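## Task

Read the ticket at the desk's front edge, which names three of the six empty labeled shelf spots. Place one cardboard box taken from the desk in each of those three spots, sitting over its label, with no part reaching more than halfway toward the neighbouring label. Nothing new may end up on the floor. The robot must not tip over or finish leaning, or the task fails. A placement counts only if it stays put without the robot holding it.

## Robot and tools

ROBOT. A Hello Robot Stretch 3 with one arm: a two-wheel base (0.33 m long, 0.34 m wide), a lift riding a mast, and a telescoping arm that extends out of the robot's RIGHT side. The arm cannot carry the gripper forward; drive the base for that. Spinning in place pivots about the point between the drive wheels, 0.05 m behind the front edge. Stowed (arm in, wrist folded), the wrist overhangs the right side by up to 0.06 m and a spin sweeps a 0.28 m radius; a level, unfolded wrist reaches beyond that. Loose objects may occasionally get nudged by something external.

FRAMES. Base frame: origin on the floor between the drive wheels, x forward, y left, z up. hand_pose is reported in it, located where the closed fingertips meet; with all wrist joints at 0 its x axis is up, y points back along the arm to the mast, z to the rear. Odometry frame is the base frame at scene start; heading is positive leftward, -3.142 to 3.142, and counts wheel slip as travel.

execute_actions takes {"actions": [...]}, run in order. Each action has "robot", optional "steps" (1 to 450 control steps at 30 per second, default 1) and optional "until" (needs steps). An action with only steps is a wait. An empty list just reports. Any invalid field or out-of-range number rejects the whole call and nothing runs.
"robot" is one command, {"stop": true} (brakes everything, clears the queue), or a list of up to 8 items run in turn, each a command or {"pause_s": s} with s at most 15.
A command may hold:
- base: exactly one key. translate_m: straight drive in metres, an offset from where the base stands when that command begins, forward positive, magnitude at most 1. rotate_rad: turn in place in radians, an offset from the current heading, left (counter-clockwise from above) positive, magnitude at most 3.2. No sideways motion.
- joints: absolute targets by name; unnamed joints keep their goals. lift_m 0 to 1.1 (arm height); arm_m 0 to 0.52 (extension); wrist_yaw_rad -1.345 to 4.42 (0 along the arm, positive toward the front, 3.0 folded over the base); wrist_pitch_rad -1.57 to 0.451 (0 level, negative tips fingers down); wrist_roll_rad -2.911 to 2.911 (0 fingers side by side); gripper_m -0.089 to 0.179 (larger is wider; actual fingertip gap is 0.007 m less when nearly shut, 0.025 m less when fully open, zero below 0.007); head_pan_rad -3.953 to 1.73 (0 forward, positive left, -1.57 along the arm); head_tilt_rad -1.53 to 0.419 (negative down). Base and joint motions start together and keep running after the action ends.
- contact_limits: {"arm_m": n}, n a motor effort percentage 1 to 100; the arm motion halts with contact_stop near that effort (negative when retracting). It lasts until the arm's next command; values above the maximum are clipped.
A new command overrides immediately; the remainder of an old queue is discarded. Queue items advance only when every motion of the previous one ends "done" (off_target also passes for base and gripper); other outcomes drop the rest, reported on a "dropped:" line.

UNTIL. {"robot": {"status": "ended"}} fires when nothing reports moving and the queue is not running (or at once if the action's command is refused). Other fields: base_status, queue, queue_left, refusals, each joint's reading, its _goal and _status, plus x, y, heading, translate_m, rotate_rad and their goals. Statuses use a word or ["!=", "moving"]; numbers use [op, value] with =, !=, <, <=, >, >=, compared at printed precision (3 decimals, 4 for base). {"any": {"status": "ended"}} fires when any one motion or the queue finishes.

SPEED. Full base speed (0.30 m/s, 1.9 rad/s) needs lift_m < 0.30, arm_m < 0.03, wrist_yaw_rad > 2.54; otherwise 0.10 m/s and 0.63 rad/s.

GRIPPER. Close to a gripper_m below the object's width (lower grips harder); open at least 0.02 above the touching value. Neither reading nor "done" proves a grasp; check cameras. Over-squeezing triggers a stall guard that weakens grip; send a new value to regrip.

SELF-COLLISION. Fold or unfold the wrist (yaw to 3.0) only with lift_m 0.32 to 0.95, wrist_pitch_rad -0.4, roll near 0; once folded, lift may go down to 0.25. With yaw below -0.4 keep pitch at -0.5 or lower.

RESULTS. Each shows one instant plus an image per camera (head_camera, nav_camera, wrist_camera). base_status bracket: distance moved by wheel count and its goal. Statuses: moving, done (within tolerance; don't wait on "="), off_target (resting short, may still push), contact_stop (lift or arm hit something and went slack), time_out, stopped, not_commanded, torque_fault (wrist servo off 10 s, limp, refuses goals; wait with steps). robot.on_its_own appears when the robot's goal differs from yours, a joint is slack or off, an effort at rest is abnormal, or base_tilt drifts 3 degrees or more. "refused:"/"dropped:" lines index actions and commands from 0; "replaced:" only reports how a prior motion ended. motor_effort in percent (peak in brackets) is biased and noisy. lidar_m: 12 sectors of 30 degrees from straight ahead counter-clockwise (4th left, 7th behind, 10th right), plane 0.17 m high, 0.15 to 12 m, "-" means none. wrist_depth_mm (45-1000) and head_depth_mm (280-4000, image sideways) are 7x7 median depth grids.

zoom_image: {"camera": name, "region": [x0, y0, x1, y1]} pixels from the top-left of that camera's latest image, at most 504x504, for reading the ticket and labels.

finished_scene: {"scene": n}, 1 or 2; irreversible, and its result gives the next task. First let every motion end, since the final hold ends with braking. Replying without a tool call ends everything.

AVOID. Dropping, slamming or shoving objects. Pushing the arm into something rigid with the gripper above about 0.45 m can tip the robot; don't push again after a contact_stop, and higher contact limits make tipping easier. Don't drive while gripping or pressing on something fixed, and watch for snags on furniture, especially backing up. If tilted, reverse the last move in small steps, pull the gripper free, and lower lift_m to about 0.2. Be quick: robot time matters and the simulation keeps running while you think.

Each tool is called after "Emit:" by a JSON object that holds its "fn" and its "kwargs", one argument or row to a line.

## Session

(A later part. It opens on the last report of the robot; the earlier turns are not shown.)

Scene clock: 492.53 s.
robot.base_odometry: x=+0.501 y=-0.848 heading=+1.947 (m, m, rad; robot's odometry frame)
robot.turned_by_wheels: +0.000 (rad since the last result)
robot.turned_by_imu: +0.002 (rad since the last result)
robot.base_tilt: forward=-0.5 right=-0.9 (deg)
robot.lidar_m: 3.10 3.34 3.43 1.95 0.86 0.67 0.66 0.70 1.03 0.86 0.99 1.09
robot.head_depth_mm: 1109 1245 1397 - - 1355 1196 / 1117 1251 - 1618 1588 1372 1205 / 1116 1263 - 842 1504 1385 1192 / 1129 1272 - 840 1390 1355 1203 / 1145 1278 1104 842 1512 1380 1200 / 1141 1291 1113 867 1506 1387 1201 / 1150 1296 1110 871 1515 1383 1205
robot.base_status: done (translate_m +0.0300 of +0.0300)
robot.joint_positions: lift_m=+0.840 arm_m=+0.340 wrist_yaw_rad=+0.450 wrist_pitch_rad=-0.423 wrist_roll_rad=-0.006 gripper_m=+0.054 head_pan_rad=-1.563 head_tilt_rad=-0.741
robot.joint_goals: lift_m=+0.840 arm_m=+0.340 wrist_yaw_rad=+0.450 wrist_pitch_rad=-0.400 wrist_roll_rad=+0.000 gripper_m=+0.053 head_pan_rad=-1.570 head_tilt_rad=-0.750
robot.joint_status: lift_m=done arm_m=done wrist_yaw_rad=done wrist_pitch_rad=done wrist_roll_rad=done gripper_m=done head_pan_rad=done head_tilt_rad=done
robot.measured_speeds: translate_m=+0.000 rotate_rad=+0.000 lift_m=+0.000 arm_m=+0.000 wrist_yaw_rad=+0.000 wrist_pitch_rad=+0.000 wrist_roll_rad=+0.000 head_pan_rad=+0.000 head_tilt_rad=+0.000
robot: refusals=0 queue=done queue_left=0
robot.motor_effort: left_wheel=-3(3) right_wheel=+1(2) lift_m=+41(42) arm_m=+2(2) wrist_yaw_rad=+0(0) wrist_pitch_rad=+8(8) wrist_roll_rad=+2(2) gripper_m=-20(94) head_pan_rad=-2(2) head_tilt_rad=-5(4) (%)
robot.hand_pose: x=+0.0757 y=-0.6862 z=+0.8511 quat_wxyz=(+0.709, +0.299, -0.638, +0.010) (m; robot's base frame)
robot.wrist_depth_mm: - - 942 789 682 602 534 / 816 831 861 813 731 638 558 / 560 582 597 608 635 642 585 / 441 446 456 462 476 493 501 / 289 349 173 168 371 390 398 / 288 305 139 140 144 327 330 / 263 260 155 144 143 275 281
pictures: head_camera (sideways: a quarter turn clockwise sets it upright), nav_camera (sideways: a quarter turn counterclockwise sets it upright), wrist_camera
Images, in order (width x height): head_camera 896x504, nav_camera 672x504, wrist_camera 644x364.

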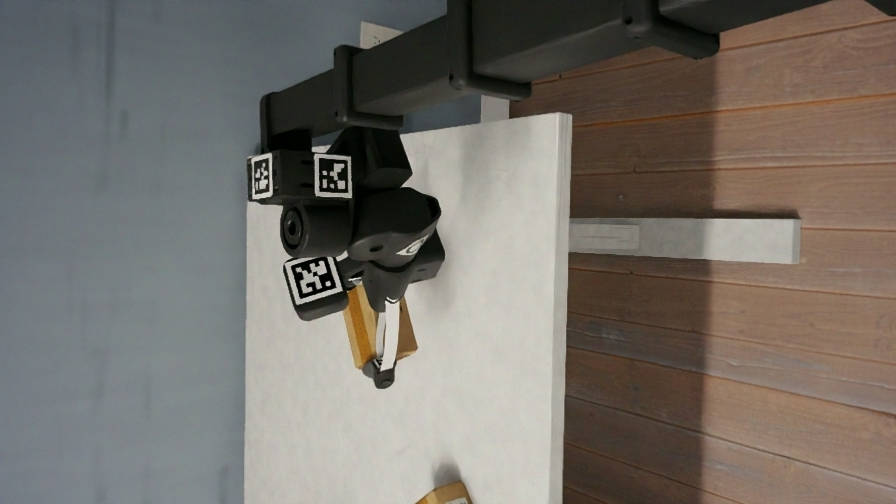

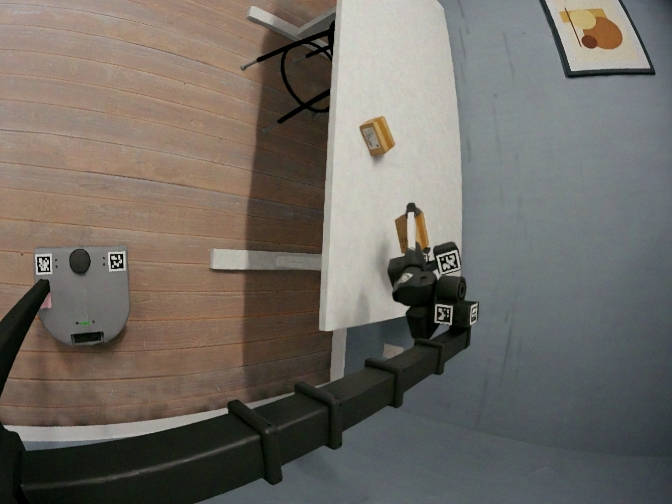

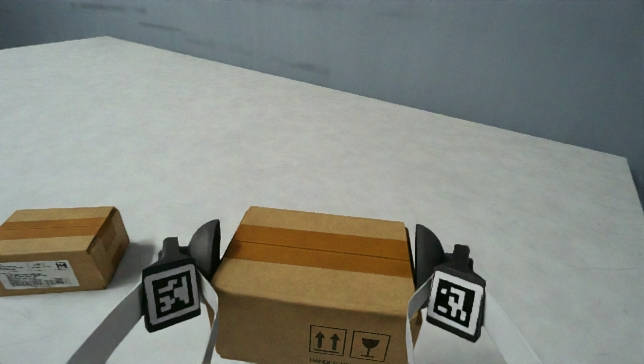

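Emit:
{"fn": "execute_actions", "kwargs": {
  "actions": [
    {"robot":[{"joints":{"arm_m":0.0,"lift_m":0.88}},{"base":{"rotate_rad":0.94},"joints":{"head_pan_rad":0,"head_tilt_rad":-0.5,"wrist_yaw_rad":0}},{"base":{"translate_m":1.0}},{"base":{"translate_m":1.0},"joints":{"lift_m":0.62}},{"base":{"translate_m":1.0}},{"base":{"rotate_rad":2.206},"joints":{"head_pan_rad":-1.57,"head_tilt_rad":-0.9}}],"steps":450,"until":{"robot":{"status":"ended"}}},
    {"steps":450,"until":{"robot":{"status":"ended"}}},
    {"steps":450,"until":{"robot":{"status":"ended"}}}
  ]
}}

Scene clock: 543.10 s.
robot.base_odometry: x=-2.402 y=-0.093 heading=-1.190 (m, m, rad; robot's odometry frame)
robot.turned_by_wheels: +3.146 (rad since the last result)
robot.turned_by_imu: +3.146 (rad since the last result)
robot.base_tilt: forward=-0.7 right=-0.9 (deg)
robot.lidar_m: 2.18 2.36 3.58 3.47 2.03 1.62 1.17 0.78 0.84 0.62 0.95 1.13
robot.head_depth_mm: 554 834 980 1004 1317 1259 - / 555 846 1000 1010 1320 1284 - / 554 855 1007 986 1326 1282 - / 557 867 1022 988 1346 1272 1152 / 582 861 995 986 1285 1285 1138 / 568 671 771 1313 1473 1287 1137 / 541 933 1119 1379 1466 1291 1148
robot.base_status: done (rotate_rad +2.2058 of +2.2060)
robot.joint_positions: lift_m=+0.620 arm_m=+0.000 wrist_yaw_rad=+0.001 wrist_pitch_rad=-0.424 wrist_roll_rad=-0.006 gripper_m=+0.054 head_pan_rad=-1.563 head_tilt_rad=-0.889
robot.joint_goals: lift_m=+0.620 arm_m=+0.000 wrist_yaw_rad=+0.000 wrist_pitch_rad=-0.400 wrist_roll_rad=+0.000 gripper_m=+0.053 head_pan_rad=-1.570 head_tilt_rad=-0.900
robot.joint_status: lift_m=done arm_m=done wrist_yaw_rad=done wrist_pitch_rad=done wrist_roll_rad=done gripper_m=done head_pan_rad=done head_tilt_rad=done
robot.measured_speeds: translate_m=+0.000 rotate_rad=+0.000 lift_m=+0.000 arm_m=+0.000 wrist_yaw_rad=+0.000 wrist_pitch_rad=+0.000 wrist_roll_rad=+0.000 head_pan_rad=+0.000 head_tilt_rad=+0.000
robot: refusals=0 queue=done queue_left=0
robot.motor_effort: left_wheel=-3(7) right_wheel=+2(6) lift_m=+23(43) arm_m=-3(5) wrist_yaw_rad=-2(3) wrist_pitch_rad=+8(8) wrist_roll_rad=+2(2) gripper_m=-20(20) head_pan_rad=-3(33) head_tilt_rad=-6(34) (%)
robot.hand_pose: x=-0.0212 y=-0.3689 z=+0.6316 quat_wxyz=(+0.694, +0.150, -0.689, -0.148) (m; robot's base frame)
robot.wrist_depth_mm: 665 623 459 550 522 500 481 / 722 685 480 598 567 544 514 / 792 756 501 576 589 569 549 / 894 842 439 425 445 460 457 / 997 942 173 169 390 385 380 / 899 946 139 140 144 764 715 / 789 785 155 144 142 710 716
pictures: head_camera (sideways: a quarter turn clockwise sets it upright), nav_camera (sideways: a quarter turn counterclockwise sets it upright), wrist_camera
Images, in order (width x height): head_camera 896x504, nav_camera 672x504, wrist_camera 644x364.

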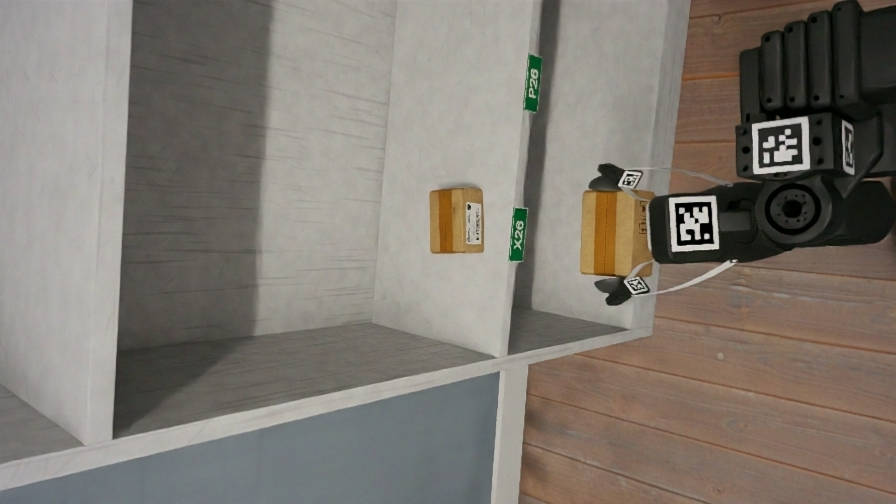

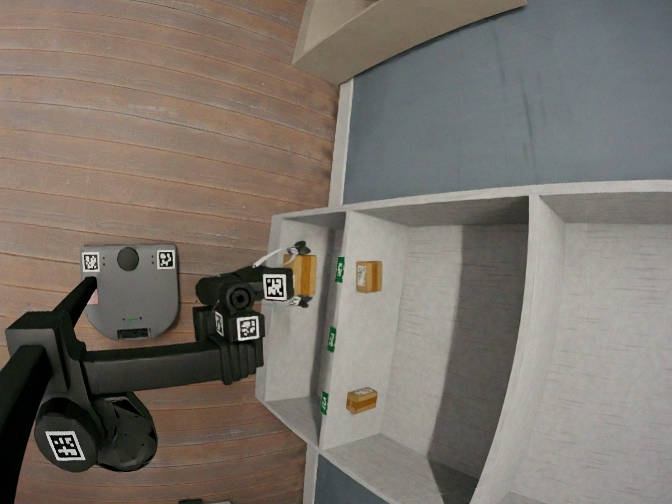

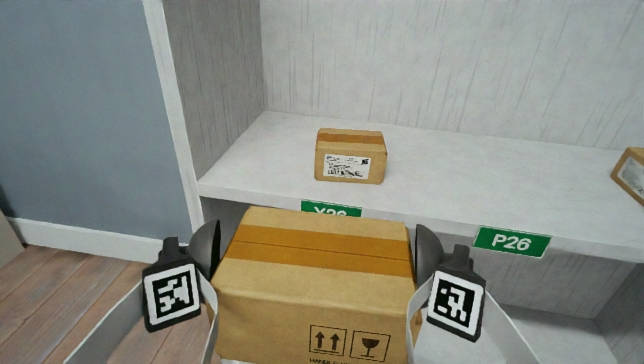

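Emit:
{"fn": "execute_actions", "kwargs": {
  "actions": [
    {"robot":[{"base":{"rotate_rad":-0.08}},{"base":{"translate_m":-0.17},"joints":{"lift_m":0.60}}],"steps":450,"until":{"robot":{"status":"ended"}}}
  ]
}}

Scene clock: 551.40 s.
robot.base_odometry: x=-2.452 y=+0.070 heading=-1.270 (m, m, rad; robot's odometry frame)
robot.turned_by_wheels: -0.080 (rad since the last result)
robot.turned_by_imu: -0.079 (rad since the last result)
robot.base_tilt: forward=-0.5 right=-0.8 (deg)
robot.lidar_m: 2.35 2.47 3.32 3.48 1.95 1.46 1.00 1.05 0.67 0.83 0.69 1.27
robot.head_depth_mm: 554 838 988 1003 1259 1261 1165 / 554 842 993 962 1318 1275 - / 555 849 1005 1004 1309 1281 - / 557 845 1002 1010 937 1249 1142 / 556 854 1008 1007 1314 1270 1148 / 557 854 1012 968 1326 1273 1146 / 558 858 1002 1008 1226 1289 1154
robot.base_status: done (translate_m -0.1700 of -0.1700)
robot.joint_positions: lift_m=+0.600 arm_m=+0.000 wrist_yaw_rad=+0.001 wrist_pitch_rad=-0.424 wrist_roll_rad=-0.006 gripper_m=+0.054 head_pan_rad=-1.563 head_tilt_rad=-0.889
robot.joint_goals: lift_m=+0.600 arm_m=+0.000 wrist_yaw_rad=+0.000 wrist_pitch_rad=-0.400 wrist_roll_rad=+0.000 gripper_m=+0.053 head_pan_rad=-1.570 head_tilt_rad=-0.900
robot.joint_status: lift_m=done arm_m=done wrist_yaw_rad=done wrist_pitch_rad=done wrist_roll_rad=done gripper_m=done head_pan_rad=done head_tilt_rad=done
robot.measured_speeds: translate_m=+0.000 rotate_rad=+0.000 lift_m=+0.000 arm_m=+0.000 wrist_yaw_rad=+0.000 wrist_pitch_rad=+0.000 wrist_roll_rad=+0.000 head_pan_rad=+0.000 head_tilt_rad=+0.000
robot: refusals=0 queue=done queue_left=0
robot.motor_effort: left_wheel=+2(3) right_wheel=-3(7) lift_m=+24(24) arm_m=-4(5) wrist_yaw_rad=-1(2) wrist_pitch_rad=+8(8) wrist_roll_rad=+2(2) gripper_m=-20(20) head_pan_rad=-2(2) head_tilt_rad=-6(6) (%)
robot.hand_pose: x=-0.0213 y=-0.3689 z=+0.6116 quat_wxyz=(+0.694, +0.150, -0.689, -0.148) (m; robot's base frame)
robot.wrist_depth_mm: 447 557 552 537 519 512 482 / 457 599 592 578 557 546 502 / 448 444 458 528 541 497 490 / 423 406 411 401 409 413 426 / 520 674 174 168 379 383 377 / 859 613 139 140 145 667 465 / 779 650 154 144 142 607 528
pictures: head_camera (sideways: a quarter turn clockwise sets it upright), nav_camera (sideways: a quarter turn counterclockwise sets it upright), wrist_camera
Images, in order (width x height): head_camera 896x504, nav_camera 672x504, wrist_camera 644x364.

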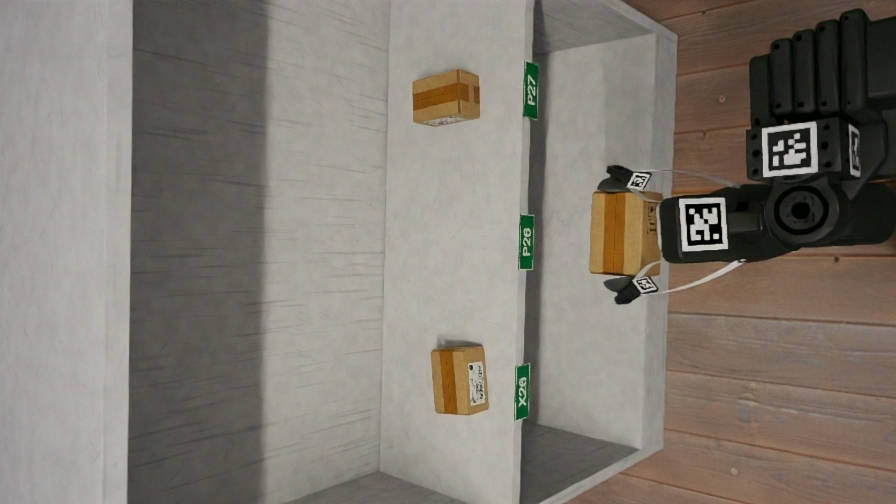

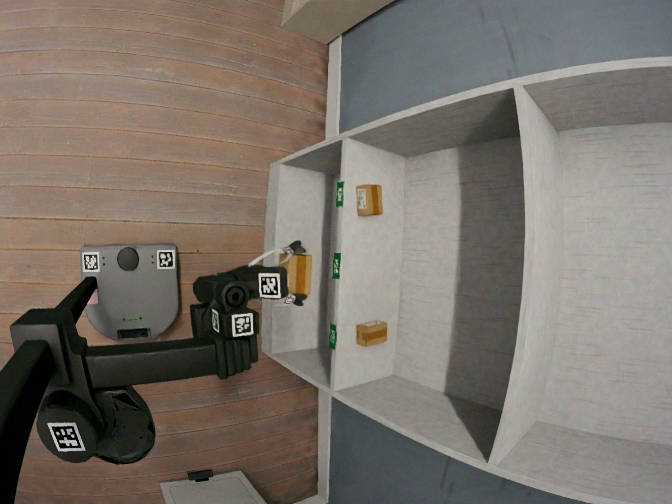

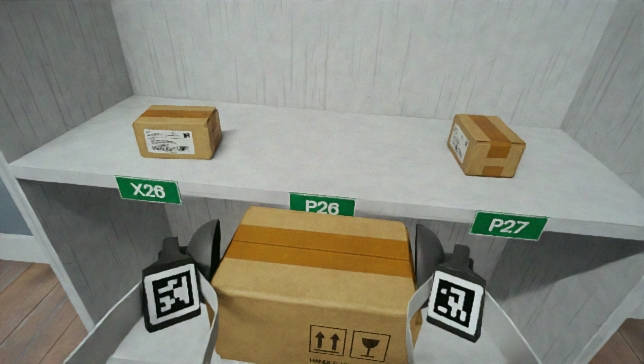

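Emit:
{"fn": "execute_actions", "kwargs": {
  "actions": [
    {"robot":[{"joints":{"arm_m":0.275}},{"joints":{"lift_m":0.555}}],"steps":450,"until":{"robot":{"status":"ended"}}}
  ]
}}

Scene clock: 564.60 s.
robot.base_odometry: x=-2.452 y=+0.070 heading=-1.270 (m, m, rad; robot's odometry frame)
robot.turned_by_wheels: +0.000 (rad since the last result)
robot.turned_by_imu: +0.002 (rad since the last result)
robot.base_tilt: forward=-0.7 right=-0.9 (deg)
robot.lidar_m: 2.35 2.47 3.48 3.48 1.94 1.46 0.99 1.05 0.67 0.83 0.69 1.28
robot.head_depth_mm: 555 837 991 1006 1266 1255 1152 / 554 847 993 963 1328 - - / 556 843 998 1060 1299 1268 1144 / 556 847 1007 1062 1307 1260 1142 / 558 847 1007 1016 1321 1263 1144 / 557 857 1012 970 1316 1264 1149 / 557 863 1001 1012 1228 1284 1153
robot.base_status: done (translate_m -0.1700 of -0.1700)
robot.joint_positions: lift_m=+0.555 arm_m=+0.275 wrist_yaw_rad=+0.001 wrist_pitch_rad=-0.424 wrist_roll_rad=-0.006 gripper_m=+0.054 head_pan_rad=-1.563 head_tilt_rad=-0.889
robot.joint_goals: lift_m=+0.555 arm_m=+0.275 wrist_yaw_rad=+0.000 wrist_pitch_rad=-0.400 wrist_roll_rad=+0.000 gripper_m=+0.053 head_pan_rad=-1.570 head_tilt_rad=-0.900
robot.joint_status: lift_m=done arm_m=done wrist_yaw_rad=done wrist_pitch_rad=done wrist_roll_rad=done gripper_m=done head_pan_rad=done head_tilt_rad=done
robot.measured_speeds: translate_m=+0.000 rotate_rad=+0.000 lift_m=+0.000 arm_m=+0.000 wrist_yaw_rad=+0.000 wrist_pitch_rad=+0.000 wrist_roll_rad=+0.000 head_pan_rad=+0.000 head_tilt_rad=+0.000
robot: refusals=0 queue=done queue_left=0
robot.motor_effort: left_wheel=+2(2) right_wheel=-3(3) lift_m=+23(24) arm_m=+3(4) wrist_yaw_rad=-1(1) wrist_pitch_rad=+8(8) wrist_roll_rad=+2(2) gripper_m=-20(19) head_pan_rad=-2(3) head_tilt_rad=-6(5) (%)
robot.hand_pose: x=-0.0214 y=-0.6433 z=+0.5666 quat_wxyz=(+0.693, +0.150, -0.689, -0.149) (m; robot's base frame)
robot.wrist_depth_mm: 299 293 284 278 269 263 257 / 328 320 309 300 291 283 276 / 356 350 338 327 320 307 298 / 301 303 310 317 323 325 319 / 192 249 173 168 252 265 216 / 194 214 139 140 144 222 210 / 179 176 155 144 142 185 191
pictures: head_camera (sideways: a quarter turn clockwise sets it upright), nav_camera (sideways: a quarter turn counterclockwise sets it upright), wrist_camera
Images, in order (width x height): head_camera 896x504, nav_camera 672x504, wrist_camera 644x364.

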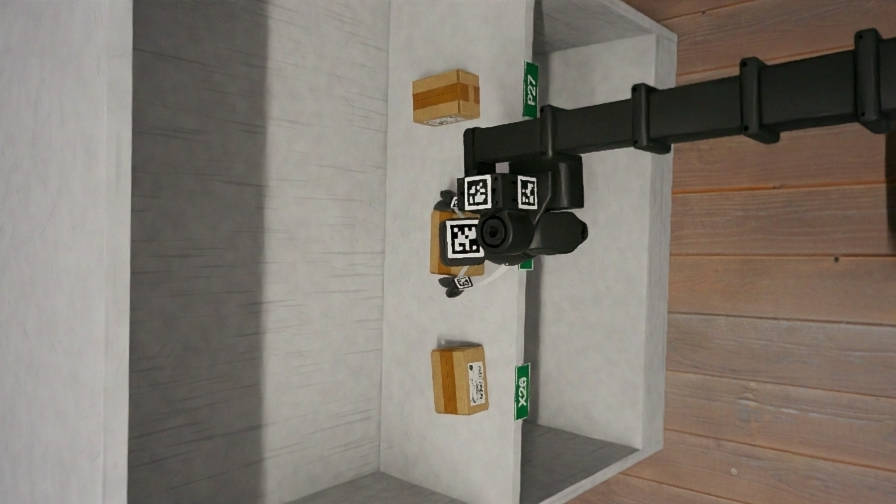

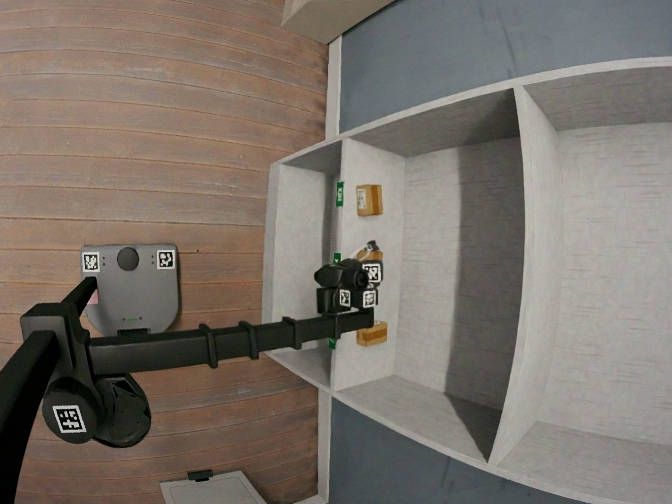

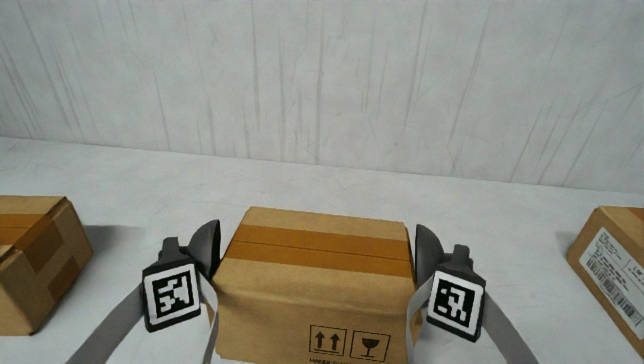

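Emit:
{"fn": "execute_actions", "kwargs": {
  "actions": [
    {"robot":[{"joints":{"lift_m":0.548}},{"joints":{"gripper_m":0.125}},{"joints":{"lift_m":0.575}},{"joints":{"arm_m":0}}],"steps":450,"until":{"robot":{"status":"ended"}}}
  ]
}}

Scene clock: 571.67 s.
robot.base_odometry: x=-2.452 y=+0.070 heading=-1.270 (m, m, rad; robot's odometry frame)
robot.turned_by_wheels: +0.000 (rad since the last result)
robot.turned_by_imu: +0.002 (rad since the last result)
robot.base_tilt: forward=-0.6 right=-0.9 (deg)
robot.lidar_m: 2.35 2.46 3.31 3.48 1.94 1.46 1.00 1.06 0.67 0.83 0.69 1.28
robot.head_depth_mm: 551 836 990 1007 1265 1260 1162 / 555 838 990 959 1322 1265 - / 557 845 1000 1009 1331 1265 - / 558 849 1005 971 1317 1270 1149 / 558 850 1011 1012 1320 1268 1150 / 558 861 1018 967 1324 1281 1140 / 559 857 999 1006 1224 1283 1144
robot.base_status: done (translate_m -0.1700 of -0.1700)
robot.joint_positions: lift_m=+0.575 arm_m=+0.000 wrist_yaw_rad=+0.001 wrist_pitch_rad=-0.423 wrist_roll_rad=-0.006 gripper_m=+0.125 head_pan_rad=-1.563 head_tilt_rad=-0.889
robot.joint_goals: lift_m=+0.575 arm_m=+0.000 wrist_yaw_rad=+0.000 wrist_pitch_rad=-0.400 wrist_roll_rad=+0.000 gripper_m=+0.125 head_pan_rad=-1.570 head_tilt_rad=-0.900
robot.joint_status: lift_m=done arm_m=done wrist_yaw_rad=done wrist_pitch_rad=done wrist_roll_rad=done gripper_m=done head_pan_rad=done head_tilt_rad=done
robot.measured_speeds: translate_m=+0.000 rotate_rad=+0.000 lift_m=+0.000 arm_m=+0.000 wrist_yaw_rad=+0.000 wrist_pitch_rad=+0.000 wrist_roll_rad=+0.000 head_pan_rad=+0.000 head_tilt_rad=+0.000
robot: refusals=0 queue=done queue_left=0
robot.motor_effort: left_wheel=+2(2) right_wheel=-3(3) lift_m=+40(42) arm_m=-3(7) wrist_yaw_rad=-1(1) wrist_pitch_rad=+8(8) wrist_roll_rad=+2(2) gripper_m=+0(80) head_pan_rad=-3(2) head_tilt_rad=-6(5) (%)
robot.hand_pose: x=-0.0214 y=-0.3690 z=+0.5861 quat_wxyz=(+0.694, +0.149, -0.689, -0.148) (m; robot's base frame)
robot.wrist_depth_mm: 449 556 545 535 517 508 484 / 453 569 576 572 560 534 503 / 422 411 432 399 480 420 465 / 459 554 390 379 383 373 380 / 518 638 799 768 732 669 449 / 832 - 752 767 771 611 465 / 747 634 649 660 670 634 505
pictures: head_camera (sideways: a quarter turn clockwise sets it upright), nav_camera (sideways: a quarter turn counterclockwise sets it upright), wrist_camera
Images, in order (width x height): head_camera 896x504, nav_camera 672x504, wrist_camera 644x364.

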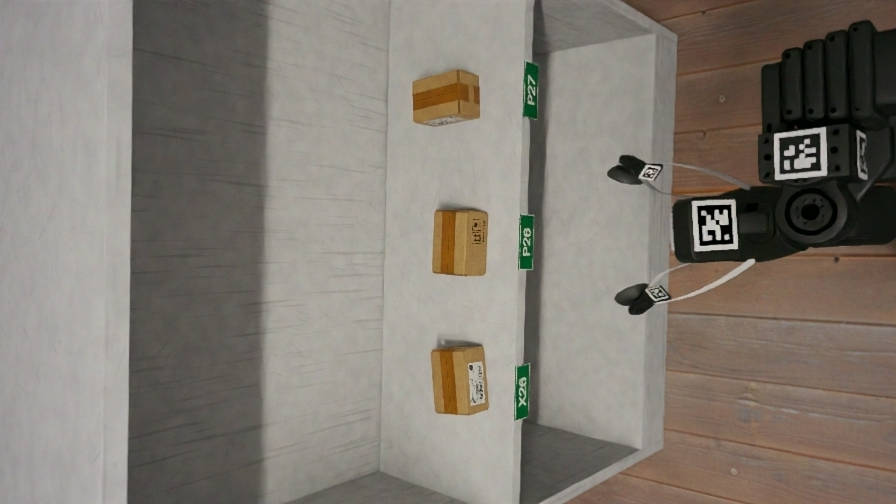

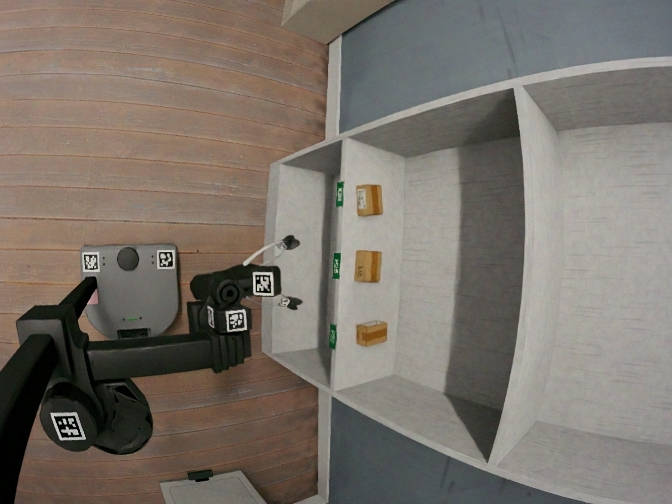

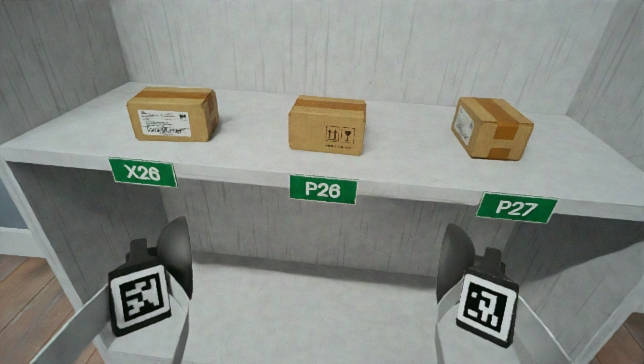

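Emit:
{"fn": "finished_scene", "kwargs": {
  "scene": 1
}}

The scene is finished: the task was done.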